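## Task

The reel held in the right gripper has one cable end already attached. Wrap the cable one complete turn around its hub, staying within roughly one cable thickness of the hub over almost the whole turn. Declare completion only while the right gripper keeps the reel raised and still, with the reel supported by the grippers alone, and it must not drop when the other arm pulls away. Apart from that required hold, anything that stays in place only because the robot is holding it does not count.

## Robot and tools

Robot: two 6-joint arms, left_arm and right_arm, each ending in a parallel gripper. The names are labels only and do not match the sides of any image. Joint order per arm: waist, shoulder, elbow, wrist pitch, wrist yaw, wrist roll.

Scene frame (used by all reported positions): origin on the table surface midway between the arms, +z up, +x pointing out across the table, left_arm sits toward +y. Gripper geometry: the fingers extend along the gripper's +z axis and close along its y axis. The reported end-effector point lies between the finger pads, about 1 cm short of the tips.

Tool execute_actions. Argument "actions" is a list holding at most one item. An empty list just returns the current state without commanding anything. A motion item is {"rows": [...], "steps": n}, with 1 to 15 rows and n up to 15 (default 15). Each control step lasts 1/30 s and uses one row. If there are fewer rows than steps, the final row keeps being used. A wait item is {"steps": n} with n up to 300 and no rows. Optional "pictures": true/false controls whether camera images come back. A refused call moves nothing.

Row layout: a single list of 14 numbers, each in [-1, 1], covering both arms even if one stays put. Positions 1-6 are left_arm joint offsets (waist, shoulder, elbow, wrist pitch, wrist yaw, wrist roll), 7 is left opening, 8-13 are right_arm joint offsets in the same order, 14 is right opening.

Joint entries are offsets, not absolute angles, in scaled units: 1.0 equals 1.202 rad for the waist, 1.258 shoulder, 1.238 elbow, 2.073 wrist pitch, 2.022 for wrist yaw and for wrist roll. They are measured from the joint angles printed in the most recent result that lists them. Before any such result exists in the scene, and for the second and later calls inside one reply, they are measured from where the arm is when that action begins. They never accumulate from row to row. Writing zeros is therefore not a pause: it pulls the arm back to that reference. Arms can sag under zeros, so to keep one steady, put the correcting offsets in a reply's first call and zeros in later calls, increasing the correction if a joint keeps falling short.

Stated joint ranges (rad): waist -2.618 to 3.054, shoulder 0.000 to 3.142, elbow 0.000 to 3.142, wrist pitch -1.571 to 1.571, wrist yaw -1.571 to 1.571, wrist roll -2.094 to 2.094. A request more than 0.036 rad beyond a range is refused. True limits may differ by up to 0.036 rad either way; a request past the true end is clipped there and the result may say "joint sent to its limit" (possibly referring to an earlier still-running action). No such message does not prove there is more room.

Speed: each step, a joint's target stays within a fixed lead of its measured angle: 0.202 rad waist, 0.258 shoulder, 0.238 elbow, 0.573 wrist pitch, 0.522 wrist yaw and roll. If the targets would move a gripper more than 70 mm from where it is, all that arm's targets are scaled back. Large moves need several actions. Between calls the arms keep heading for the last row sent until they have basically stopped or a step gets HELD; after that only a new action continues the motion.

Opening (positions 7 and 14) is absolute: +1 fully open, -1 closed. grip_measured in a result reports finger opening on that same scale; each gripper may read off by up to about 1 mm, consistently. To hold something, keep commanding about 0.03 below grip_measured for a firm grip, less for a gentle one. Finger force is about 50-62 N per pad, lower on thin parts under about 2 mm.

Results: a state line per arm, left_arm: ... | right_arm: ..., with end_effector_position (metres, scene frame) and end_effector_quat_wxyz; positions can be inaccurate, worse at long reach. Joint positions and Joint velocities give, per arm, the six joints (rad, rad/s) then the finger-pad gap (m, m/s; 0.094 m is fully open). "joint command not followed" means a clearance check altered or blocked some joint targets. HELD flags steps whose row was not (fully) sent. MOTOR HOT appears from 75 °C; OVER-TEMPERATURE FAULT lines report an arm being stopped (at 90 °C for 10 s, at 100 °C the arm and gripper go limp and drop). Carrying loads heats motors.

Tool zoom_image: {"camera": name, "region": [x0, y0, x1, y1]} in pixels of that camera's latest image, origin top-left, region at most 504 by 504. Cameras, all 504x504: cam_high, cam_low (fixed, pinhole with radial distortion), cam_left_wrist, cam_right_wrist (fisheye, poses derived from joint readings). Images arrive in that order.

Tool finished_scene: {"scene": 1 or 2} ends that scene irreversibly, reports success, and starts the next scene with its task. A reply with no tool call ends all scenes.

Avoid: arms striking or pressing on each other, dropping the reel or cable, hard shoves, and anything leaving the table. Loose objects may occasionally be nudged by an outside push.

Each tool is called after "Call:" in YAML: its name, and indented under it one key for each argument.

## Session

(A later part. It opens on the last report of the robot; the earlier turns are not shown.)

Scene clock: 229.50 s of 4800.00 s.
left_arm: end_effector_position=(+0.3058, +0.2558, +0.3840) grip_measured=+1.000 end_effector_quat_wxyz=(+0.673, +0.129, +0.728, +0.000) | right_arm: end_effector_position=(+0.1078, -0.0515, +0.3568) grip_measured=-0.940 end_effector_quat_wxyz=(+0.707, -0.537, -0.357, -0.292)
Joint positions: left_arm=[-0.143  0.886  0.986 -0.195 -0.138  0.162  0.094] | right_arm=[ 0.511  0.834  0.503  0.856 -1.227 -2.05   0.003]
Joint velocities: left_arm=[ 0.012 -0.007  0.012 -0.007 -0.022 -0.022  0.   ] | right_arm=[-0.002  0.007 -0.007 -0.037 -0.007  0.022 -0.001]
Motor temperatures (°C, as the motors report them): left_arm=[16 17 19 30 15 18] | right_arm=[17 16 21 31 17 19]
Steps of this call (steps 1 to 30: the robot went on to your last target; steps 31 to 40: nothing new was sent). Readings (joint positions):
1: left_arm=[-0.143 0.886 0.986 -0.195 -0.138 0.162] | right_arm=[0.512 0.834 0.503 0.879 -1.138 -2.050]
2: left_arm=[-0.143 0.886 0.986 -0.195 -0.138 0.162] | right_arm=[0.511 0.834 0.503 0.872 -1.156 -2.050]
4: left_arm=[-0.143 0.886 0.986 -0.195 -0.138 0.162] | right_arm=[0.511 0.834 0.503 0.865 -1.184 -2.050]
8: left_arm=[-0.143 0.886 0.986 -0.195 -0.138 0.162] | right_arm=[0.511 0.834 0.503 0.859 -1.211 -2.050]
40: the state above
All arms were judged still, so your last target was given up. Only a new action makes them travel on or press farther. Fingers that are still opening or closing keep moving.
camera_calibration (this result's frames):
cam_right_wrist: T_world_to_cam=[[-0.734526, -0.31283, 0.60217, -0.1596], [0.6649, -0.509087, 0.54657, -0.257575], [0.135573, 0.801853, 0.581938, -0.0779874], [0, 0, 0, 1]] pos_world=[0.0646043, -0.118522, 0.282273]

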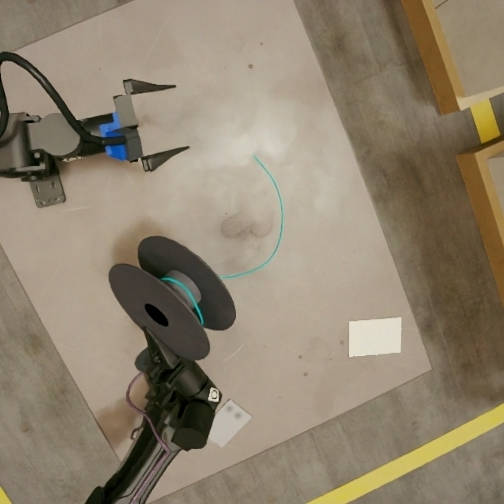

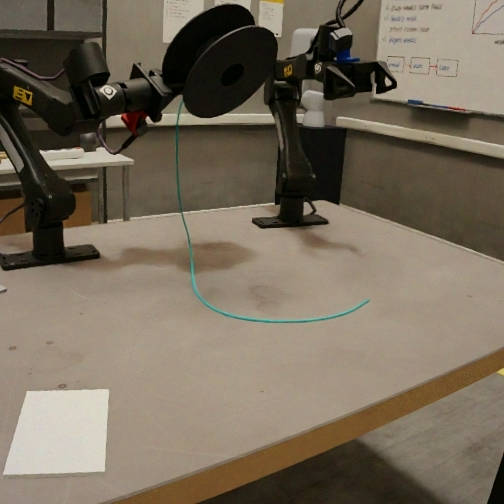

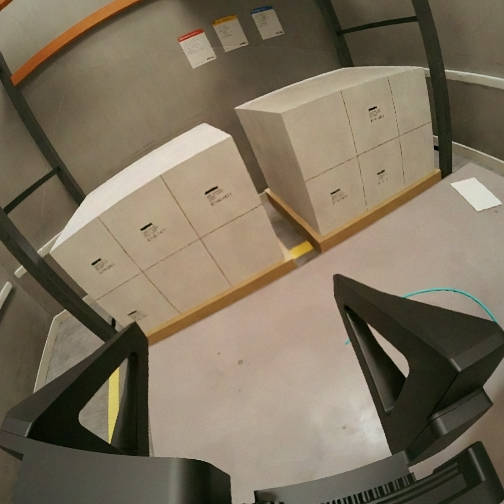

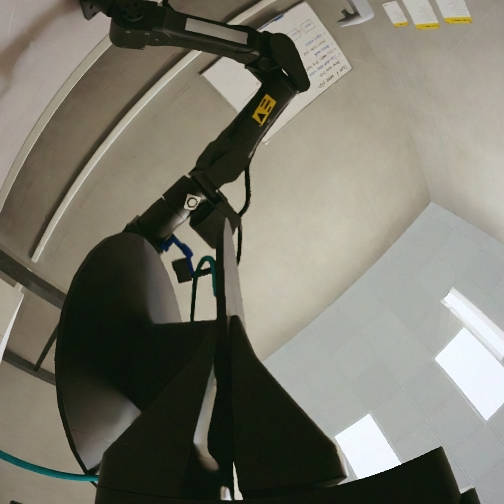

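Call:
execute_actions:
  actions:
    - {"rows": [[0,0,0,0,0,0,1, 0,0,0.03,0,-0.02,0,-1],[0,0,0,0,0,0,1, 0,0,0.06,-0.01,-0.03,0,-1],[0,0,0,0,0,0,1, 0,0,0.09,-0.02,-0.04,0,-1],[0,0,0,0,0,0,1, 0,0,0.12,-0.03,-0.05,0,-1],[0,0,0,0,0,0,1, 0,0,0.15,-0.04,-0.06,0,-1],[0,0,0,0,0,0,1, 0,0,0.18,-0.05,-0.08,0,-1],[0,0,0,0,0,0,1, 0,0,0.21,-0.06,-0.09,0,-1],[0,0,0,0,0,0,1, 0,0,0.24,-0.07,-0.10,0,-1],[0,0,0,0,0,0,1, 0,0,0.27,-0.08,-0.12,0,-1],[0,0,0,0,0,0,1, 0,0,0.30,-0.09,-0.13,0,-1],[0,0,0,0,0,0,1, 0,0,0.33,-0.10,-0.14,0,-1],[0,0,0,0,0,0,1, 0,0,0.35,-0.11,-0.15,0,-1]], "steps": 15}
  pictures: false

Call:
execute_actions:
  actions:
    - {"steps": 40}

Scene clock: 238.07 s of 4800.00 s.
left_arm: end_effector_position=(+0.3058, +0.2558, +0.3840) grip_measured=+1.000 end_effector_quat_wxyz=(+0.673, +0.129, +0.728, +0.000) | right_arm: end_effector_position=(+0.0464, -0.0733, +0.4526) grip_measured=-0.940 end_effector_quat_wxyz=(+0.668, -0.460, -0.515, -0.279)
Joint positions: left_arm=[-0.143  0.886  0.986 -0.195 -0.138  0.162  0.094] | right_arm=[ 0.511  0.839  0.924  0.679 -1.503 -2.047  0.003]
Joint velocities: left_arm=[ 0.012  0.002  0.002 -0.022  0.022 -0.007  0.   ] | right_arm=[-0.012  0.002  0.198 -0.154 -0.374  0.007  0.001]
Motor temperatures (°C, as the motors report them): left_arm=[16 17 19 31 15 18] | right_arm=[17 16 21 31 17 19]
Steps of this call (steps 1 to 180: nothing new was sent; then 2.07 s passed at rest; steps 181 to 195: all 15 steps of this action). Readings (joint positions):
181: left_arm=[-0.143 0.886 0.986 -0.195 -0.138 0.162] | right_arm=[0.511 0.834 0.504 0.855 -1.232 -2.050]
182: left_arm=[-0.143 0.886 0.986 -0.195 -0.138 0.162] | right_arm=[0.511 0.834 0.511 0.846 -1.246 -2.050]
184: left_arm=[-0.143 0.886 0.986 -0.195 -0.138 0.162] | right_arm=[0.511 0.836 0.549 0.813 -1.281 -2.048]
188: left_arm=[-0.143 0.886 0.986 -0.195 -0.138 0.162] | right_arm=[0.511 0.839 0.701 0.753 -1.359 -2.047]
195: the state above

Scene clock: 239.40 s of 4800.00 s.
left_arm: end_effector_position=(+0.3058, +0.2558, +0.3840) grip_measured=+1.000 end_effector_quat_wxyz=(+0.673, +0.129, +0.728, +0.000) | right_arm: end_effector_position=(+0.0417, -0.0753, +0.4435) grip_measured=-0.940 end_effector_quat_wxyz=(+0.666, -0.472, -0.524, -0.244)
Joint positions: left_arm=[-0.143  0.886  0.986 -0.195 -0.138  0.162  0.094] | right_arm=[ 0.511  0.839  0.927  0.625 -1.56  -2.047  0.003]
Joint velocities: left_arm=[-0.007  0.002 -0.012  0.022 -0.007 -0.066  0.   ] | right_arm=[-0.007  0.002 -0.022  0.051 -0.051  0.051  0.   ]
Motor temperatures (°C, as the motors report them): left_arm=[16 17 19 31 15 18] | right_arm=[17 16 21 31 17 19]
Steps of this call (steps 1 to 30: the robot went on to your last target; steps 31 to 40: nothing new was sent). Readings (joint positions):
1: left_arm=[-0.143 0.886 0.986 -0.195 -0.138 0.162] | right_arm=[0.511 0.839 0.927 0.674 -1.514 -2.047]
2: left_arm=[-0.143 0.886 0.986 -0.195 -0.138 0.162] | right_arm=[0.511 0.839 0.927 0.666 -1.523 -2.047]
4: left_arm=[-0.143 0.886 0.986 -0.195 -0.138 0.162] | right_arm=[0.511 0.839 0.927 0.647 -1.538 -2.047]
8: left_arm=[-0.143 0.886 0.986 -0.195 -0.138 0.162] | right_arm=[0.511 0.839 0.927 0.633 -1.552 -2.047]
40: the state above
All arms were judged still, so your last target was given up. Only a new action makes them travel on or press farther. Fingers that are still opening or closing keep moving.
camera_calibration (this result's frames):
cam_right_wrist: T_world_to_cam=[[-0.75958, -0.474292, 0.445068, -0.209301], [0.609265, -0.279324, 0.742142, -0.340297], [-0.227674, 0.83488, 0.501138, -0.0468793], [0, 0, 0, 1]] pos_world=[0.0376767, -0.155185, 0.369195]

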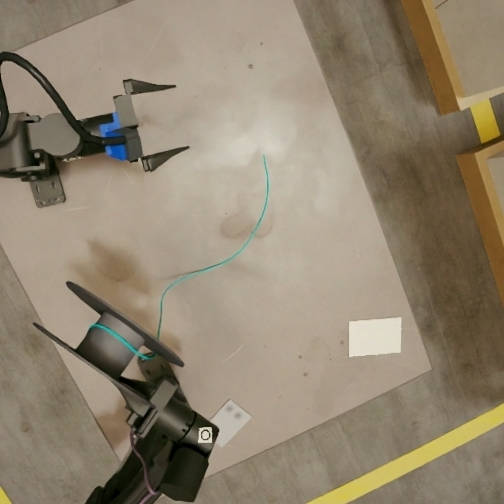

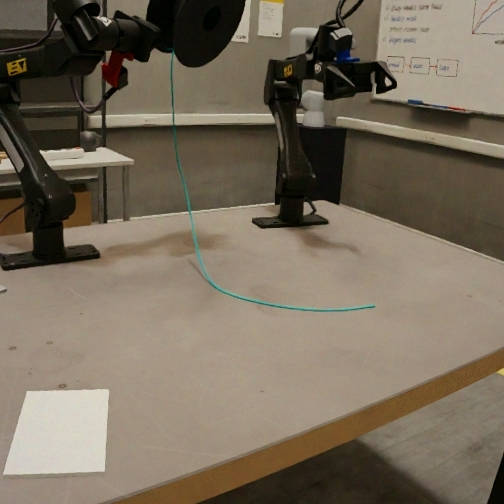

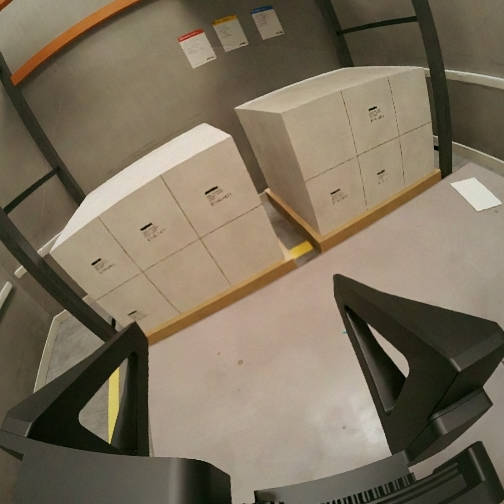

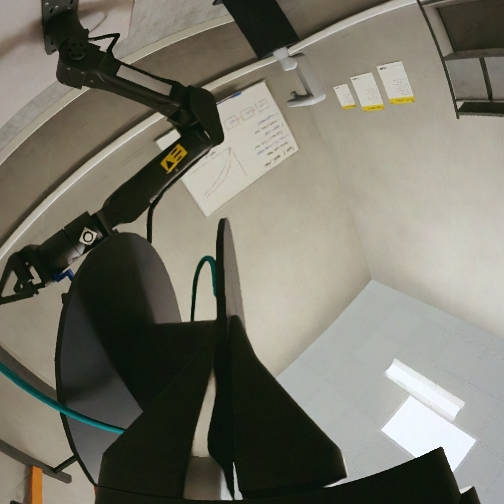

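Call:
execute_actions:
  actions:
    - {"rows": [[0,0,0,0,0,0,1, 0.01,0,0.02,-0.02,0.02,0,-1],[0,0,0,0,0,0,1, 0.02,0,0.02,-0.04,0.04,0,-1],[0,0,0,0,0,0,1, 0.03,0,0.03,-0.06,0.06,0,-1],[0,0,0,0,0,0,1, 0.04,0,0.03,-0.08,0.08,0,-1],[0,0,0,0,0,0,1, 0.06,0,0.04,-0.10,0.11,0,-1],[0,0,0,0,0,0,1, 0.07,0,0.04,-0.12,0.14,0,-1],[0,0,0,0,0,0,1, 0.08,0,0.05,-0.14,0.17,0,-1],[0,0,0,0,0,0,1, 0.10,0,0.05,-0.16,0.20,0,-1],[0,0,0,0,0,0,1, 0.11,0,0.06,-0.18,0.23,0,-1],[0,0,0,0,0,0,1, 0.12,0,0.06,-0.20,0.26,0,-1],[0,0,0,0,0,0,1, 0.14,0,0.07,-0.22,0.29,0,-1],[0,0,0,0,0,0,1, 0.15,0,0.07,-0.23,0.32,0,-1],[0,0,0,0,0,0,1, 0.16,0,0.08,-0.24,0.35,0,-1],[0,0,0,0,0,0,1, 0.18,0,0.08,-0.25,0.38,0,-1],[0,0,0,0,0,0,1, 0.19,0,0.08,-0.26,0.41,0,-1]], "steps": 15}
  pictures: false

Call:
execute_actions:
  actions:
    - {"rows": [[0,0,0,0,0,0,1, 0.03,0,0.02,-0.03,0.12,0,-1],[0,0,0,0,0,0,1, 0.04,0,0.02,-0.04,0.15,0,-1],[0,0,0,0,0,0,1, 0.05,0,0.03,-0.05,0.18,0,-1],[0,0,0,0,0,0,1, 0.07,0,0.03,-0.06,0.21,0,-1],[0,0,0,0,0,0,1, 0.08,0,0.04,-0.07,0.24,0,-1],[0,0,0,0,0,0,1, 0.09,0,0.04,-0.08,0.27,0,-1],[0,0,0,0,0,0,1, 0.11,0,0.05,-0.09,0.30,0,-1],[0,0,0,0,0,0,1, 0.12,0,0.05,-0.10,0.33,0,-1],[0,0,0,0,0,0,1, 0.13,0,0.06,-0.11,0.36,0,-1],[0,0,0,0,0,0,1, 0.15,0,0.06,-0.12,0.39,0,-1],[0,0,0,0,0,0,1, 0.16,0,0.07,-0.13,0.42,0,-1],[0,0,0,0,0,0,1, 0.17,0,0.07,-0.14,0.44,0,-1],[0,0,0,0,0,0,1, 0.19,0,0.08,-0.15,0.46,0,-1],[0,0,0,0,0,0,1, 0.20,0,0.08,-0.16,0.47,0,-1]], "steps": 15}
  pictures: false

Call:
execute_actions:
  actions:
    - {"steps": 30}

Scene clock: 261.47 s of 4800.00 s.
left_arm: end_effector_position=(+0.3058, +0.2558, +0.3840) grip_measured=+1.000 end_effector_quat_wxyz=(+0.673, +0.129, +0.728, +0.000) | right_arm: end_effector_position=(+0.0889, -0.0334, +0.4686) grip_measured=-0.940 end_effector_quat_wxyz=(+0.732, -0.572, -0.285, -0.234)
Joint positions: left_arm=[-0.143  0.886  0.986 -0.195 -0.138  0.162  0.094] | right_arm=[ 0.706  0.839  0.994  0.193 -1.005 -2.046  0.003]
Joint velocities: left_arm=[ 0.012 -0.012 -0.017  0.066  0.022 -0.007  0.   ] | right_arm=[ 0.491  0.007  0.095 -0.857  1.736 -0.022  0.   ]
Motor temperatures (°C, as the motors report them): left_arm=[16 17 19 31 15 18] | right_arm=[17 16 21 29 18 19]
Steps of this call (steps 1 to 180: nothing new was sent; then 15.57 s passed at rest; steps 181 to 195: all 15 steps of this action). Readings (joint positions):
181: left_arm=[-0.143 0.886 0.986 -0.195 -0.138 0.162] | right_arm=[0.512 0.839 0.927 0.620 -1.560 -2.047]
182: left_arm=[-0.143 0.886 0.986 -0.195 -0.138 0.162] | right_arm=[0.515 0.839 0.927 0.608 -1.556 -2.047]
184: left_arm=[-0.143 0.886 0.986 -0.195 -0.138 0.162] | right_arm=[0.533 0.839 0.930 0.563 -1.527 -2.046]
188: left_arm=[-0.143 0.886 0.986 -0.195 -0.138 0.162] | right_arm=[0.594 0.839 0.952 0.436 -1.389 -2.046]
195: the state above

Scene clock: 261.97 s of 4800.00 s.
left_arm: end_effector_position=(+0.3058, +0.2558, +0.3840) grip_measured=+1.000 end_effector_quat_wxyz=(+0.673, +0.129, +0.728, +0.000) | right_arm: end_effector_position=(+0.1670, -0.0276, +0.4564) grip_measured=-0.940 end_effector_quat_wxyz=(+0.666, -0.664, -0.019, -0.340)
Joint positions: left_arm=[-0.143  0.886  0.986 -0.195 -0.138  0.162  0.094] | right_arm=[ 0.925  0.839  1.058 -0.098 -0.216 -2.044  0.003]
Joint velocities: left_arm=[-0.007  0.012  0.012  0.037  0.051  0.022  0.   ] | right_arm=[ 0.315 -0.007  0.1   -0.491  0.974 -0.066 -0.001]
Motor temperatures (°C, as the motors report them): left_arm=[16 17 19 31 15 18] | right_arm=[17 16 21 29 18 19]
Steps of this call (steps 1 to 15: all 15 steps of this action). Readings (joint positions):
1: left_arm=[-0.143 0.886 0.986 -0.195 -0.138 0.162] | right_arm=[0.720 0.839 0.995 0.174 -0.955 -2.045]
2: left_arm=[-0.143 0.886 0.986 -0.195 -0.138 0.162] | right_arm=[0.730 0.839 0.995 0.157 -0.912 -2.045]
4: left_arm=[-0.143 0.886 0.986 -0.195 -0.138 0.162] | right_arm=[0.754 0.839 0.996 0.122 -0.815 -2.045]
8: left_arm=[-0.143 0.886 0.986 -0.195 -0.138 0.162] | right_arm=[0.817 0.839 1.014 0.040 -0.594 -2.045]
15: the state above

Scene clock: 262.97 s of 4800.00 s.
left_arm: end_effector_position=(+0.3058, +0.2558, +0.3840) grip_measured=+1.000 end_effector_quat_wxyz=(+0.673, +0.129, +0.728, +0.000) | right_arm: end_effector_position=(+0.1879, -0.0380, +0.4412) grip_measured=-0.940 end_effector_quat_wxyz=(-0.626, +0.687, -0.037, +0.368)
Joint positions: left_arm=[-0.143  0.886  0.986 -0.195 -0.138  0.162  0.094] | right_arm=[ 0.939  0.839  1.062 -0.169 -0.062 -2.044  0.003]
Joint velocities: left_arm=[ 0.007 -0.007  0.007  0.007 -0.022 -0.022  0.   ] | right_arm=[-0.007  0.022 -0.007  0.022 -0.11  -0.081 -0.   ]
Motor temperatures (°C, as the motors report them): left_arm=[16 17 19 31 15 18] | right_arm=[17 16 21 29 17 19]
Steps of this call (steps 1 to 30: the robot went on to your last target). Readings (joint positions):
1: left_arm=[-0.143 0.886 0.986 -0.195 -0.138 0.162] | right_arm=[0.933 0.839 1.061 -0.111 -0.186 -2.044]
2: left_arm=[-0.143 0.886 0.986 -0.195 -0.138 0.162] | right_arm=[0.937 0.839 1.062 -0.122 -0.162 -2.044]
4: left_arm=[-0.143 0.886 0.986 -0.195 -0.138 0.162] | right_arm=[0.939 0.839 1.062 -0.140 -0.125 -2.044]
8: left_arm=[-0.143 0.886 0.986 -0.195 -0.138 0.162] | right_arm=[0.939 0.839 1.062 -0.160 -0.085 -2.044]
30: the state above
All arms were judged still, so your last target was given up. Only a new action makes them travel on or press farther. Fingers that are still opening or closing keep moving.
camera_calibration (this result's frames):
cam_right_wrist: T_world_to_cam=[[-0.38239, 0.1214, 0.915991, -0.33556], [0.363295, -0.89174, 0.269847, -0.185926], [0.849585, 0.435961, 0.296888, -0.171074], [0, 0, 0, 1]] pos_world=[0.0845732, -0.0504792, 0.408331]

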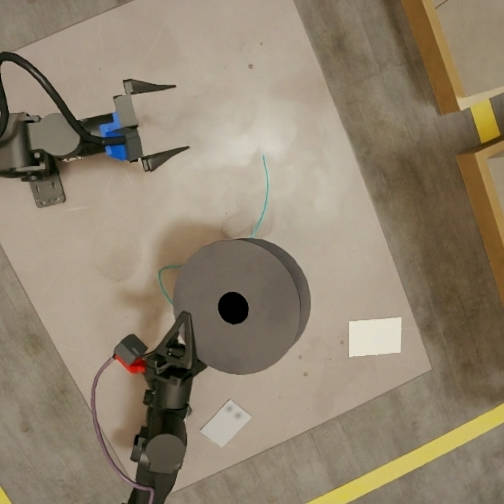

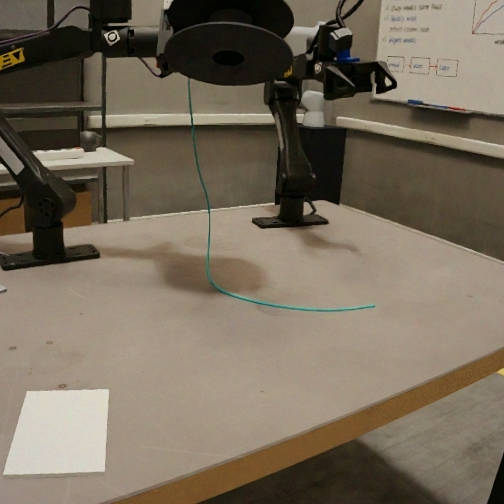

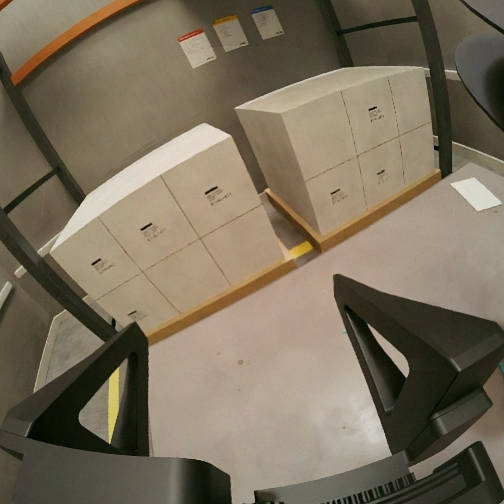

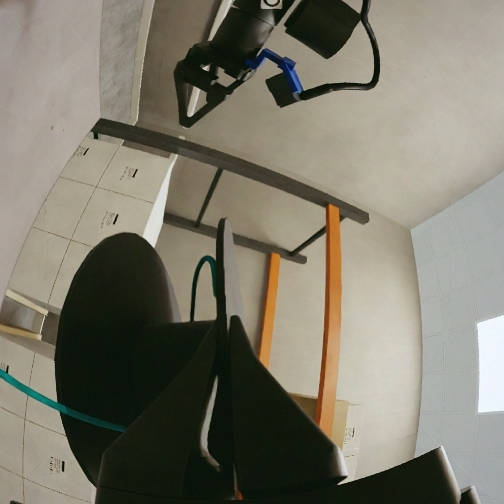

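Call:
execute_actions:
  actions:
    - {"rows": [[0,0,0,0,0,0,1, 0.01,0.01,0.03,-0.02,0.02,0,-1],[0,0,0,0,0,0,1, 0.02,0.02,0.05,-0.04,0.05,0,-1],[0,0,0,0,0,0,1, 0.04,0.03,0.07,-0.07,0.08,0,-1],[0,0,0,0,0,0,1, 0.06,0.04,0.09,-0.10,0.11,0,-1],[0,0,0,0,0,0,1, 0.08,0.05,0.11,-0.13,0.14,0,-1],[0,0,0,0,0,0,1, 0.10,0.06,0.13,-0.16,0.17,0,-1],[0,0,0,0,0,0,1, 0.12,0.07,0.15,-0.19,0.20,0,-1],[0,0,0,0,0,0,1, 0.14,0.08,0.17,-0.22,0.23,0,-1],[0,0,0,0,0,0,1, 0.16,0.09,0.19,-0.25,0.26,0,-1],[0,0,0,0,0,0,1, 0.18,0.10,0.21,-0.28,0.29,0,-1],[0,0,0,0,0,0,1, 0.20,0.11,0.23,-0.31,0.32,0,-1],[0,0,0,0,0,0,1, 0.22,0.12,0.25,-0.34,0.35,0,-1],[0,0,0,0,0,0,1, 0.23,0.13,0.26,-0.36,0.38,0,-1],[0,0,0,0,0,0,1, 0.24,0.14,0.27,-0.38,0.41,0,-1],[0,0,0,0,0,0,1, 0.25,0.15,0.27,-0.39,0.43,0,-1]], "steps": 15}
  pictures: false

Call:
execute_actions:
  actions:
    - {"steps": 35}

Scene clock: 277.73 s of 4800.00 s.
left_arm: end_effector_position=(+0.3058, +0.2558, +0.3840) grip_measured=+1.000 end_effector_quat_wxyz=(+0.673, +0.129, +0.728, +0.000) | right_arm: end_effector_position=(+0.1972, -0.0649, +0.3869) grip_measured=-0.940 end_effector_quat_wxyz=(-0.374, +0.819, -0.106, +0.421)
Joint positions: left_arm=[-0.143  0.886  0.986 -0.195 -0.138  0.162  0.094] | right_arm=[ 1.212  1.001  1.355 -0.798  0.553 -2.043  0.003]
Joint velocities: left_arm=[ 0.002  0.012 -0.017 -0.007 -0.037 -0.081  0.   ] | right_arm=[ 0.383  0.256  0.349 -1.238  1.546 -0.037  0.001]
Motor temperatures (°C, as the motors report them): left_arm=[16 17 19 31 15 18] | right_arm=[17 16 22 33 17 19]
Steps of this call (steps 1 to 180: nothing new was sent; then 8.27 s passed at rest; steps 181 to 195: all 15 steps of this action). Readings (joint positions):
181: left_arm=[-0.143 0.886 0.986 -0.195 -0.138 0.162] | right_arm=[0.940 0.840 1.064 -0.175 -0.058 -2.044]
182: left_arm=[-0.143 0.886 0.986 -0.195 -0.138 0.162] | right_arm=[0.944 0.843 1.071 -0.193 -0.045 -2.044]
184: left_arm=[-0.143 0.886 0.986 -0.195 -0.138 0.162] | right_arm=[0.969 0.860 1.104 -0.255 0.013 -2.044]
188: left_arm=[-0.143 0.886 0.986 -0.195 -0.138 0.162] | right_arm=[1.061 0.915 1.201 -0.430 0.184 -2.043]
195: the state above

Scene clock: 278.90 s of 4800.00 s.
left_arm: end_effector_position=(+0.3058, +0.2558, +0.3840) grip_measured=+1.000 end_effector_quat_wxyz=(+0.673, +0.129, +0.728, +0.000) | right_arm: end_effector_position=(+0.2095, -0.1042, +0.3655) grip_measured=-0.940 end_effector_quat_wxyz=(-0.247, +0.836, -0.121, +0.475)
Joint positions: left_arm=[-0.143  0.886  0.986 -0.195 -0.138  0.162  0.094] | right_arm=[ 1.232  1.025  1.368 -0.98   0.772 -2.043  0.003]
Joint velocities: left_arm=[-0.002  0.002 -0.007  0.051 -0.051  0.095  0.   ] | right_arm=[-0.002 -0.007 -0.012  0.051  0.037  0.051 -0.   ]
Motor temperatures (°C, as the motors report them): left_arm=[16 17 19 31 15 18] | right_arm=[17 16 22 33 17 19]
Steps of this call (steps 1 to 30: the robot went on to your last target; steps 31 to 35: nothing new was sent). Readings (joint positions):
1: left_arm=[-0.143 0.886 0.986 -0.195 -0.138 0.162] | right_arm=[1.223 1.009 1.364 -0.835 0.600 -2.043]
2: left_arm=[-0.143 0.886 0.986 -0.195 -0.138 0.162] | right_arm=[1.228 1.015 1.368 -0.865 0.637 -2.043]
4: left_arm=[-0.143 0.886 0.986 -0.195 -0.138 0.162] | right_arm=[1.231 1.021 1.368 -0.911 0.689 -2.043]
8: left_arm=[-0.143 0.886 0.986 -0.195 -0.138 0.162] | right_arm=[1.231 1.025 1.368 -0.958 0.741 -2.043]
35: the state above
All arms were judged still, so your last target was given up. Only a new action makes them travel on or press farther. Fingers that are still opening or closing keep moving.
camera_calibration (this result's frames):
cam_right_wrist: T_world_to_cam=[[-0.0433414, 0.791374, 0.609794, -0.139238], [-0.00874376, -0.610645, 0.791856, -0.31594], [0.999022, 0.0289882, 0.0333858, -0.115456], [0, 0, 0, 1]] pos_world=[0.106546, -0.0793909, 0.33894]

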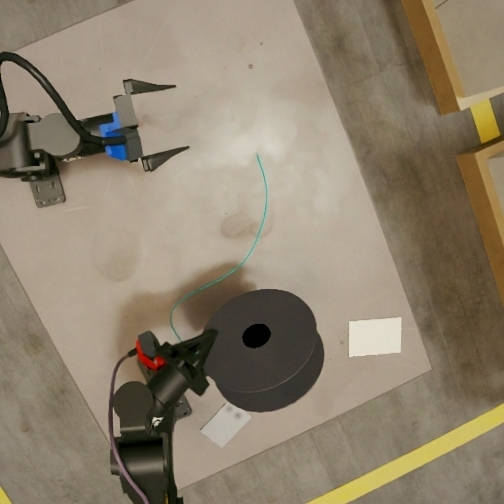

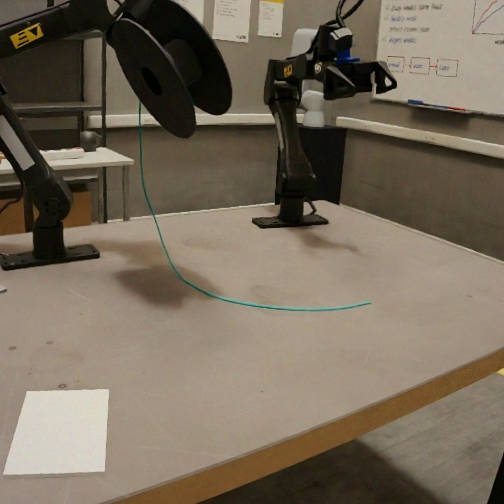

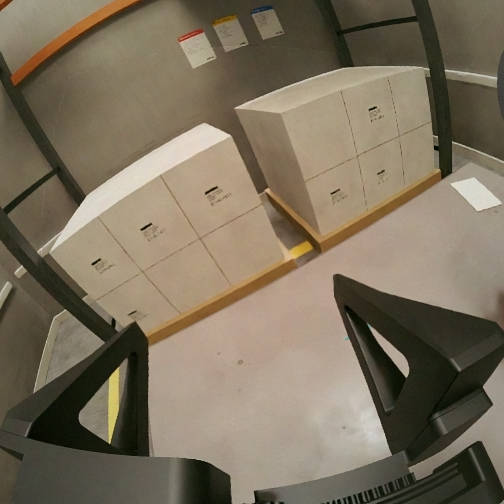

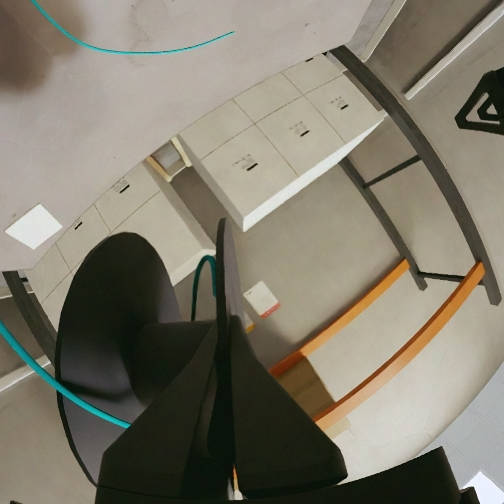

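Call:
execute_actions:
  actions:
    - {"rows": [[0,0,0,0,0,0,1, 0,0.02,0.04,-0.02,0,0,-1],[0,0,0,0,0,0,1, 0,0.04,0.07,-0.04,-0.01,0,-1],[0,0,0,0,0,0,1, 0,0.06,0.10,-0.06,-0.01,0,-1],[0,0,0,0,0,0,1, 0,0.08,0.13,-0.08,-0.02,0,-1],[0,0,0,0,0,0,1, 0,0.10,0.16,-0.10,-0.02,0,-1],[0,0,0,0,0,0,1, 0,0.12,0.19,-0.12,-0.03,0,-1],[0,0,0,0,0,0,1, 0,0.14,0.22,-0.14,-0.03,0,-1],[0,0,0,0,0,0,1, 0,0.16,0.25,-0.16,-0.04,0,-1],[0,0,0,0,0,0,1, 0,0.18,0.28,-0.18,-0.04,0,-1],[0,0,0,0,0,0,1, 0,0.20,0.31,-0.20,-0.05,0,-1],[0,0,0,0,0,0,1, 0,0.22,0.34,-0.22,-0.05,0,-1],[0,0,0,0,0,0,1, 0,0.24,0.36,-0.24,-0.06,0,-1],[0,0,0,0,0,0,1, 0,0.26,0.38,-0.25,-0.06,0,-1],[0,0,0,0,0,0,1, 0,0.28,0.40,-0.26,-0.07,0,-1],[0,0,0,0,0,0,1, 0,0.30,0.41,-0.27,-0.07,0,-1]], "steps": 15}
  pictures: false

Call:
execute_actions:
  actions:
    - {"steps": 35}

Scene clock: 293.37 s of 4800.00 s.
left_arm: end_effector_position=(+0.3058, +0.2558, +0.3840) grip_measured=+1.000 end_effector_quat_wxyz=(+0.673, +0.129, +0.728, +0.000) | right_arm: end_effector_position=(+0.2022, -0.0741, +0.3712) grip_measured=-0.940 end_effector_quat_wxyz=(-0.153, +0.904, -0.047, +0.395)
Joint positions: left_arm=[-0.143  0.886  0.986 -0.195 -0.138  0.162  0.094] | right_arm=[ 1.232  1.345  1.822 -1.406  0.644 -2.043  0.003]
Joint velocities: left_arm=[-0.007  0.002 -0.017 -0.007  0.007 -0.007  0.   ] | right_arm=[ 0.017  0.662  0.681 -0.872 -0.271  0.051  0.001]
Motor temperatures (°C, as the motors report them): left_arm=[16 17 20 32 15 18] | right_arm=[17 16 22 32 17 19]
Steps of this call (steps 1 to 180: nothing new was sent; then 7.97 s passed at rest; steps 181 to 195: all 15 steps of this action). Readings (joint positions):
181: left_arm=[-0.143 0.886 0.986 -0.195 -0.138 0.162] | right_arm=[1.232 1.027 1.372 -0.986 0.770 -2.043]
182: left_arm=[-0.143 0.886 0.986 -0.195 -0.138 0.162] | right_arm=[1.232 1.035 1.386 -1.005 0.763 -2.043]
184: left_arm=[-0.143 0.886 0.986 -0.195 -0.138 0.162] | right_arm=[1.232 1.071 1.441 -1.055 0.748 -2.043]
188: left_arm=[-0.143 0.886 0.986 -0.195 -0.138 0.162] | right_arm=[1.232 1.173 1.592 -1.168 0.713 -2.043]
195: the state above

Scene clock: 294.53 s of 4800.00 s.
left_arm: end_effector_position=(+0.3058, +0.2558, +0.3840) grip_measured=+1.000 end_effector_quat_wxyz=(+0.673, +0.129, +0.728, +0.000) | right_arm: end_effector_position=(+0.1942, -0.0769, +0.3444) grip_measured=-0.940 end_effector_quat_wxyz=(-0.091, +0.931, -0.015, +0.353)
Joint positions: left_arm=[-0.143  0.886  0.986 -0.195 -0.138  0.162  0.094] | right_arm=[ 1.232  1.408  1.848 -1.535  0.599 -2.043  0.003]
Joint velocities: left_arm=[-0.002 -0.007 -0.012 -0.037 -0.022 -0.066  0.   ] | right_arm=[ 0.007 -0.002 -0.007  0.022  0.037 -0.051  0.001]
Motor temperatures (°C, as the motors report them): left_arm=[16 17 20 32 15 18] | right_arm=[17 16 22 32 17 19]
Steps of this call (steps 1 to 30: the robot went on to your last target; steps 31 to 35: nothing new was sent). Readings (joint positions):
1: left_arm=[-0.143 0.886 0.986 -0.195 -0.138 0.162] | right_arm=[1.232 1.365 1.839 -1.430 0.637 -2.043]
2: left_arm=[-0.143 0.886 0.986 -0.195 -0.138 0.162] | right_arm=[1.232 1.380 1.846 -1.447 0.630 -2.043]
4: left_arm=[-0.143 0.886 0.986 -0.195 -0.138 0.162] | right_arm=[1.232 1.399 1.848 -1.476 0.617 -2.043]
8: left_arm=[-0.143 0.886 0.986 -0.195 -0.138 0.162] | right_arm=[1.232 1.408 1.848 -1.512 0.603 -2.043]
35: the state above
All arms were judged still, so your last target was given up. Only a new action makes them travel on or press farther. Fingers that are still opening or closing keep moving.
camera_calibration (this result's frames):
cam_right_wrist: T_world_to_cam=[[-0.0162797, 0.96113, 0.275616, -0.0257507], [0.288803, -0.259383, 0.921582, -0.358129], [0.95725, 0.0946018, -0.273355, 0.018467], [0, 0, 0, 1]] pos_world=[0.0853322, -0.0698901, 0.342191]

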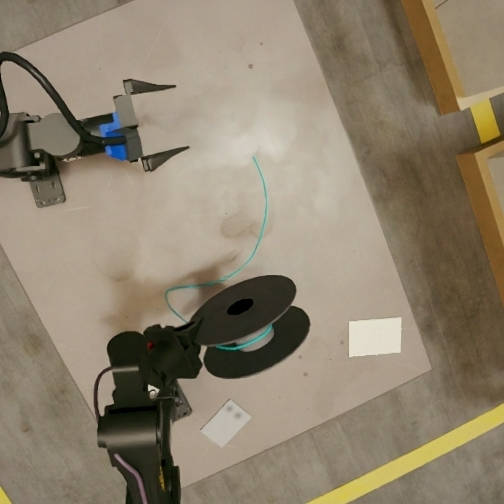

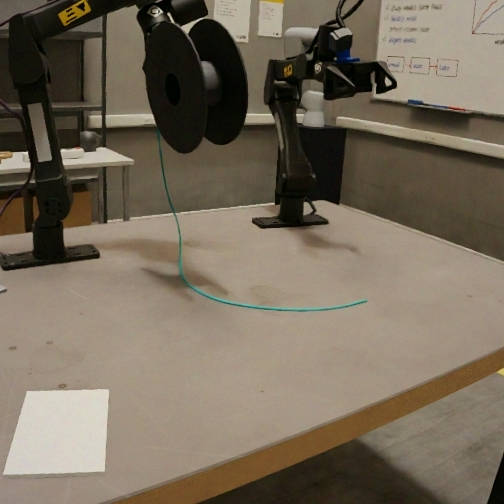

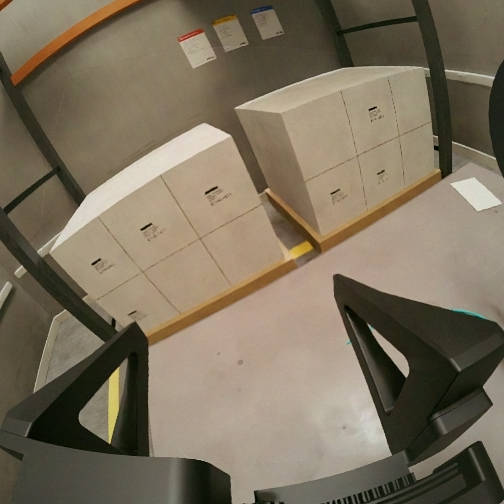

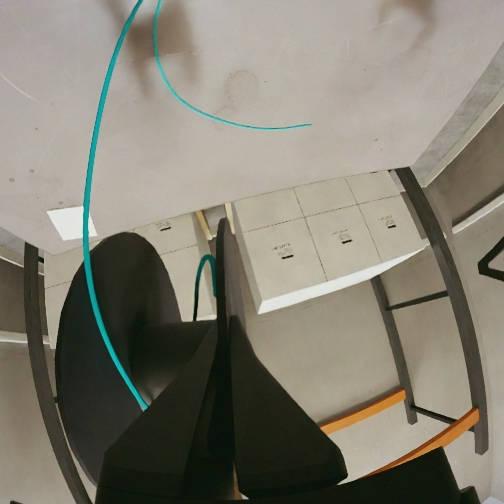

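Call:
execute_actions:
  actions:
    - {"rows": [[0,0,0,0,0,0,1, -0.01,0,0,0,-0.02,0,-1],[0,0,0,0,0,0,1, -0.02,0,-0.01,0,-0.04,0.01,-1],[0,0,0,0,0,0,1, -0.03,0,-0.02,0,-0.06,0.02,-1],[0,0,0,0,0,0,1, -0.04,0,-0.03,0,-0.08,0.03,-1],[0,0,0,0,0,0,1, -0.05,0,-0.04,0,-0.10,0.04,-1],[0,0,0,0,0,0,1, -0.06,0,-0.05,0,-0.12,0.05,-1],[0,0,0,0,0,0,1, -0.07,0,-0.06,0,-0.14,0.06,-1],[0,0,0,0,0,0,1, -0.08,0,-0.07,0,-0.16,0.07,-1],[0,0,0,0,0,0,1, -0.09,0,-0.08,0,-0.18,0.08,-1],[0,0,0,0,0,0,1, -0.10,0,-0.09,0,-0.20,0.09,-1],[0,0,0,0,0,0,1, -0.11,0,-0.10,0,-0.22,0.10,-1],[0,0,0,0,0,0,1, -0.12,0,-0.10,0,-0.24,0.11,-1],[0,0,0,0,0,0,1, -0.13,0,-0.10,0,-0.26,0.12,-1],[0,0,0,0,0,0,1, -0.14,0,-0.10,0,-0.28,0.12,-1],[0,0,0,0,0,0,1, -0.15,0,-0.10,0,-0.30,0.12,-1]], "steps": 15}
  pictures: false

Call:
execute_actions:
  actions:
    - {"steps": 30}

Scene clock: 309.17 s of 4800.00 s.
left_arm: end_effector_position=(+0.3058, +0.2558, +0.3840) grip_measured=+1.000 end_effector_quat_wxyz=(+0.673, +0.129, +0.728, +0.000) | right_arm: end_effector_position=(+0.1617, -0.0686, +0.2813) grip_measured=-0.940 end_effector_quat_wxyz=(-0.134, +0.975, -0.121, +0.132)
Joint positions: left_arm=[-0.143  0.886  0.986 -0.195 -0.138  0.162  0.094] | right_arm=[ 1.079  1.408  1.727 -1.536  0.143 -1.857  0.003]
Joint velocities: left_arm=[-0.012  0.002 -0.007  0.007  0.022 -0.037  0.   ] | right_arm=[-0.335 -0.002  0.002 -0.037 -1.179  0.359 -0.   ]
Motor temperatures (°C, as the motors report them): left_arm=[16 17 20 32 15 18] | right_arm=[17 17 22 31 18 19]
Steps of this call (steps 1 to 180: nothing new was sent; then 8.13 s passed at rest; steps 181 to 195: all 15 steps of this action). Readings (joint positions):
181: left_arm=[-0.143 0.886 0.986 -0.195 -0.138 0.162] | right_arm=[1.231 1.408 1.848 -1.535 0.593 -2.043]
182: left_arm=[-0.143 0.886 0.986 -0.195 -0.138 0.162] | right_arm=[1.227 1.408 1.848 -1.535 0.576 -2.041]
184: left_arm=[-0.143 0.886 0.986 -0.195 -0.138 0.162] | right_arm=[1.211 1.408 1.840 -1.533 0.528 -2.028]
188: left_arm=[-0.143 0.886 0.986 -0.195 -0.138 0.162] | right_arm=[1.163 1.408 1.792 -1.533 0.403 -1.975]
195: the state above

Scene clock: 310.17 s of 4800.00 s.
left_arm: end_effector_position=(+0.3058, +0.2558, +0.3840) grip_measured=+1.000 end_effector_quat_wxyz=(+0.673, +0.129, +0.728, +0.000) | right_arm: end_effector_position=(+0.1433, -0.0578, +0.2796) grip_measured=-0.940 end_effector_quat_wxyz=(-0.164, +0.974, -0.142, +0.061)
Joint positions: left_arm=[-0.143  0.886  0.986 -0.195 -0.138  0.162  0.094] | right_arm=[ 1.058  1.408  1.727 -1.537 -0.009 -1.808  0.003]
Joint velocities: left_arm=[-0.002 -0.012 -0.002  0.007 -0.051 -0.037  0.   ] | right_arm=[-0.012  0.002  0.007 -0.037 -0.037  0.007 -0.   ]
Motor temperatures (°C, as the motors report them): left_arm=[16 17 20 32 15 18] | right_arm=[17 17 22 31 18 19]
Steps of this call (steps 1 to 30: the robot went on to your last target). Readings (joint positions):
1: left_arm=[-0.143 0.886 0.986 -0.195 -0.138 0.162] | right_arm=[1.069 1.408 1.727 -1.537 0.110 -1.847]
2: left_arm=[-0.143 0.886 0.986 -0.195 -0.138 0.162] | right_arm=[1.062 1.408 1.727 -1.537 0.084 -1.839]
4: left_arm=[-0.143 0.886 0.986 -0.195 -0.138 0.162] | right_arm=[1.058 1.408 1.727 -1.537 0.049 -1.827]
8: left_arm=[-0.143 0.886 0.986 -0.195 -0.138 0.162] | right_arm=[1.058 1.408 1.727 -1.537 0.011 -1.815]
30: the state above
All arms were judged still, so your last target was given up. Only a new action makes them travel on or press farther. Fingers that are still opening or closing keep moving.
camera_calibration (this result's frames):
cam_right_wrist: T_world_to_cam=[[0.321135, 0.859135, 0.398446, -0.115666], [0.690815, -0.500304, 0.521988, -0.238546], [0.647802, 0.107624, -0.754168, 0.227214], [0, 0, 0, 1]] pos_world=[0.0547456, -0.0444263, 0.341962]

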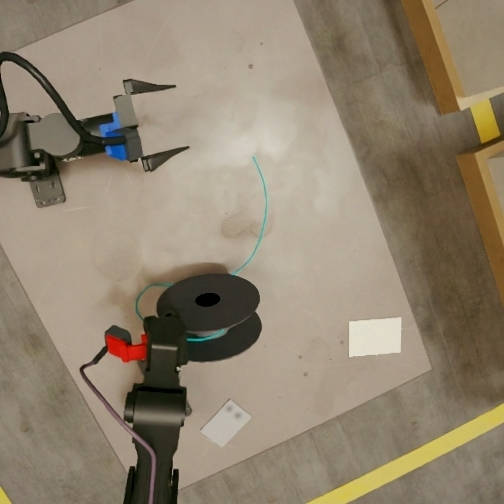

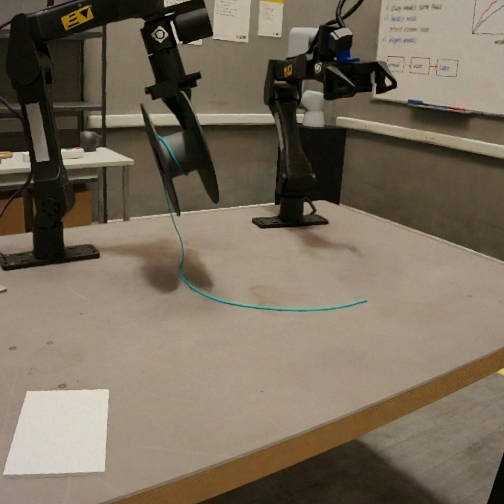

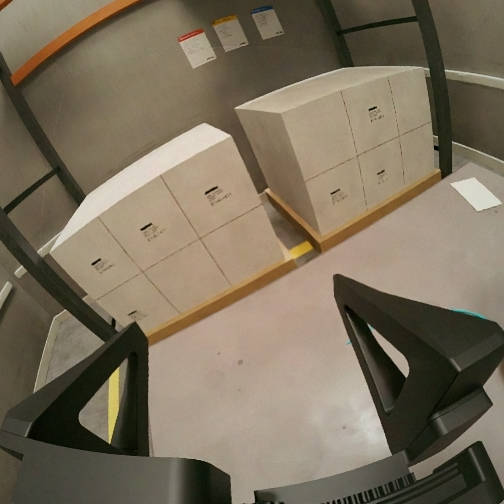

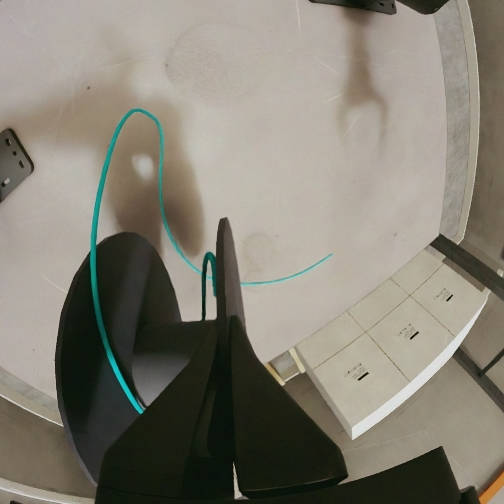

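Call:
execute_actions:
  actions:
    - {"rows": [[0,0,0,0,0,0,1, -0.01,0,0.02,0,0,0.03,-1],[0,0,0,0,0,0,1, -0.02,0,0.02,0,0,0.06,-1],[0,0,0,0,0,0,1, -0.03,0,0.02,0,0,0.09,-1],[0,0,0,0,0,0,1, -0.04,0,0.02,0,0,0.12,-1],[0,0,0,0,0,0,1, -0.05,0,0.02,0,0,0.15,-1],[0,0,0,0,0,0,1, -0.06,0,0.02,0,0,0.18,-1],[0,0,0,0,0,0,1, -0.07,0,0.02,0,0,0.21,-1],[0,0,0,0,0,0,1, -0.08,0,0.02,0,0,0.24,-1],[0,0,0,0,0,0,1, -0.09,0,0.02,0,0,0.27,-1],[0,0,0,0,0,0,1, -0.10,0,0.02,0,0,0.30,-1],[0,0,0,0,0,0,1, -0.11,0,0.02,0,0,0.33,-1],[0,0,0,0,0,0,1, -0.12,0,0.02,0,0,0.36,-1],[0,0,0,0,0,0,1, -0.13,0,0.02,0,0,0.39,-1],[0,0,0,0,0,0,1, -0.14,0,0.02,0,0,0.42,-1],[0,0,0,0,0,0,1, -0.15,0,0.02,0,0,0.45,-1]], "steps": 15}
  pictures: false

Call:
execute_actions:
  actions:
    - {"rows": [[0,0,0,0,0,0,1, 0,0,0.03,0,0,0.14,-1],[0,0,0,0,0,0,1, 0,0,0.05,0,0,0.17,-1],[0,0,0,0,0,0,1, 0,0,0.07,0,0,0.20,-1],[0,0,0,0,0,0,1, 0,0,0.09,0,0,0.23,-1],[0,0,0,0,0,0,1, 0,0,0.11,0,0,0.26,-1],[0,0,0,0,0,0,1, 0,0,0.13,0,0,0.29,-1],[0,0,0,0,0,0,1, 0,0,0.15,0,0,0.32,-1],[0,0,0,0,0,0,1, 0,0,0.17,0,0,0.35,-1],[0,0,0,0,0,0,1, 0,0,0.19,0,0,0.37,-1],[0,0,0,0,0,0,1, 0,0,0.21,0,0,0.39,-1],[0,0,0,0,0,0,1, 0,0,0.23,0,0,0.40,-1],[0,0,0,0,0,0,1, 0,0,0.25,0,0,0.40,-1],[0,0,0,0,0,0,1, 0,0,0.27,0,0,0.40,-1],[0,0,0,0,0,0,1, 0,0,0.29,0,0,0.40,-1],[0,0,0,0,0,0,1, 0,0,0.31,0,0,0.40,-1]], "steps": 15}
  pictures: false

Call:
execute_actions:
  actions:
    - {"steps": 30}

Scene clock: 324.80 s of 4800.00 s.
left_arm: end_effector_position=(+0.3058, +0.2558, +0.3840) grip_measured=+1.000 end_effector_quat_wxyz=(+0.673, +0.129, +0.728, +0.000) | right_arm: end_effector_position=(+0.1776, -0.0808, +0.2796) grip_measured=-0.940 end_effector_quat_wxyz=(-0.175, +0.841, -0.511, +0.016)
Joint positions: left_arm=[-0.143  0.886  0.986 -0.195 -0.138  0.162  0.094] | right_arm=[ 0.905  1.408  1.727 -1.537 -0.015 -1.157  0.003]
Joint velocities: left_arm=[-0.002  0.002  0.007  0.022 -0.037  0.037  0.   ] | right_arm=[-0.354 -0.017 -0.007 -0.037  0.022  1.604 -0.001]
Motor temperatures (°C, as the motors report them): left_arm=[16 17 20 32 15 18] | right_arm=[17 17 21 30 17 19]
Steps of this call (steps 1 to 180: nothing new was sent; then 8.13 s passed at rest; steps 181 to 195: all 15 steps of this action). Readings (joint positions):
181: left_arm=[-0.143 0.886 0.986 -0.195 -0.138 0.162] | right_arm=[1.058 1.408 1.727 -1.537 -0.010 -1.801]
182: left_arm=[-0.143 0.886 0.986 -0.195 -0.138 0.162] | right_arm=[1.055 1.408 1.727 -1.537 -0.011 -1.783]
184: left_arm=[-0.143 0.886 0.986 -0.195 -0.138 0.162] | right_arm=[1.040 1.408 1.727 -1.537 -0.015 -1.724]
188: left_arm=[-0.143 0.886 0.986 -0.195 -0.138 0.162] | right_arm=[0.990 1.408 1.727 -1.537 -0.015 -1.546]
195: the state above

Scene clock: 325.30 s of 4800.00 s.
left_arm: end_effector_position=(+0.3058, +0.2558, +0.3840) grip_measured=+1.000 end_effector_quat_wxyz=(+0.673, +0.129, +0.728, +0.000) | right_arm: end_effector_position=(+0.1897, -0.0694, +0.3762) grip_measured=-0.941 end_effector_quat_wxyz=(+0.315, -0.582, +0.746, +0.078)
Joint positions: left_arm=[-0.143  0.886  0.986 -0.195 -0.138  0.162  0.094] | right_arm=[ 0.899  1.413  2.044 -1.541 -0.014 -0.437  0.003]
Joint velocities: left_arm=[-0.022  0.002 -0.012  0.007 -0.007  0.022  0.   ] | right_arm=[-0.007 -0.002  0.706  0.007 -0.037  0.564 -0.   ]
Motor temperatures (°C, as the motors report them): left_arm=[16 17 20 32 15 18] | right_arm=[17 17 21 30 17 19]
Steps of this call (steps 1 to 15: all 15 steps of this action). Readings (joint positions):
1: left_arm=[-0.143 0.886 0.986 -0.195 -0.138 0.162] | right_arm=[0.898 1.408 1.728 -1.537 -0.013 -1.102]
2: left_arm=[-0.143 0.886 0.986 -0.195 -0.138 0.162] | right_arm=[0.898 1.409 1.734 -1.538 -0.010 -1.050]
4: left_arm=[-0.143 0.886 0.986 -0.195 -0.138 0.162] | right_arm=[0.899 1.412 1.765 -1.541 -0.012 -0.939]
8: left_arm=[-0.143 0.886 0.986 -0.195 -0.138 0.162] | right_arm=[0.899 1.413 1.868 -1.541 -0.012 -0.709]
15: the state above

Scene clock: 326.30 s of 4800.00 s.
left_arm: end_effector_position=(+0.3058, +0.2558, +0.3840) grip_measured=+1.000 end_effector_quat_wxyz=(+0.673, +0.129, +0.728, +0.000) | right_arm: end_effector_position=(+0.1896, -0.0694, +0.3923) grip_measured=-0.941 end_effector_quat_wxyz=(+0.335, -0.548, +0.760, +0.096)
Joint positions: left_arm=[-0.143  0.886  0.986 -0.195 -0.138  0.162  0.094] | right_arm=[ 0.899  1.413  2.095 -1.54  -0.014 -0.36   0.003]
Joint velocities: left_arm=[-0.012 -0.002 -0.002  0.022  0.037 -0.007  0.   ] | right_arm=[-0.002 -0.022 -0.012 -0.095  0.081 -0.051 -0.001]
Motor temperatures (°C, as the motors report them): left_arm=[16 17 20 32 15 18] | right_arm=[17 17 21 30 17 19]
Steps of this call (steps 1 to 30: the robot went on to your last target). Readings (joint positions):
1: left_arm=[-0.143 0.886 0.986 -0.195 -0.138 0.162] | right_arm=[0.899 1.413 2.065 -1.540 -0.014 -0.421]
2: left_arm=[-0.143 0.886 0.986 -0.195 -0.138 0.162] | right_arm=[0.899 1.413 2.081 -1.539 -0.014 -0.408]
4: left_arm=[-0.143 0.886 0.986 -0.195 -0.138 0.162] | right_arm=[0.899 1.413 2.095 -1.538 -0.014 -0.391]
8: left_arm=[-0.143 0.886 0.986 -0.195 -0.138 0.162] | right_arm=[0.899 1.413 2.095 -1.540 -0.014 -0.372]
30: the state above
All arms were judged still, so your last target was given up. Only a new action makes them travel on or press farther. Fingers that are still opening or closing keep moving.
camera_calibration (this result's frames):
cam_right_wrist: T_world_to_cam=[[0.854824, -0.471761, 0.216142, -0.287505], [-0.450264, -0.881375, -0.142973, 0.115567], [0.257952, 0.0248958, -0.965837, 0.434674], [0, 0, 0, 1]] pos_world=[0.185677, -0.0445976, 0.498489]

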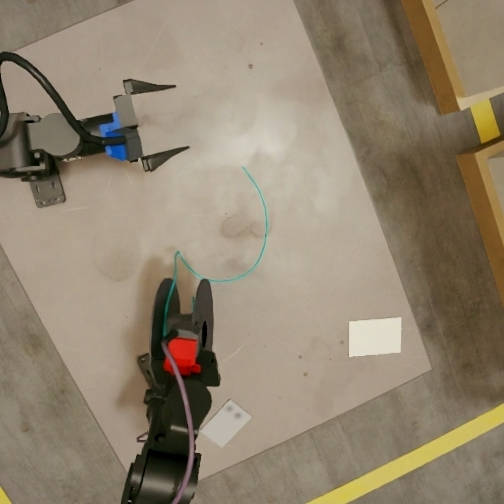

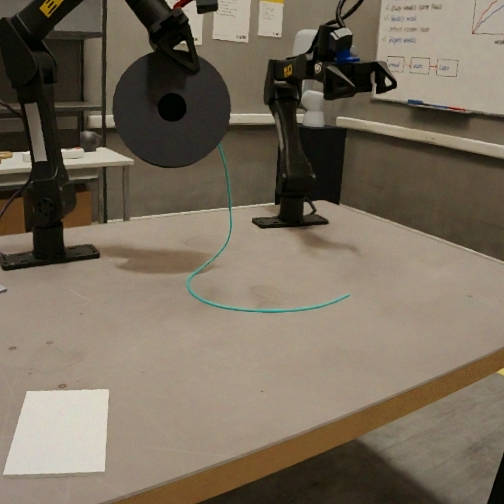

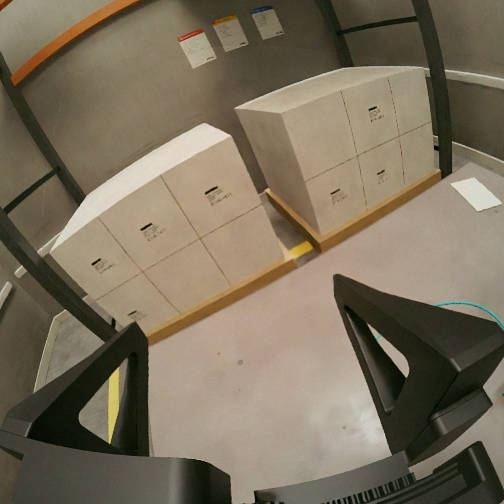

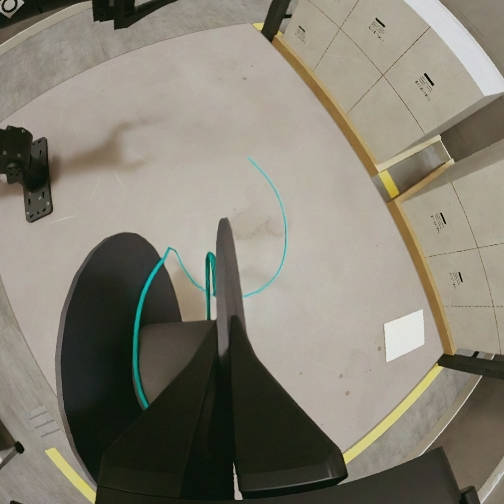

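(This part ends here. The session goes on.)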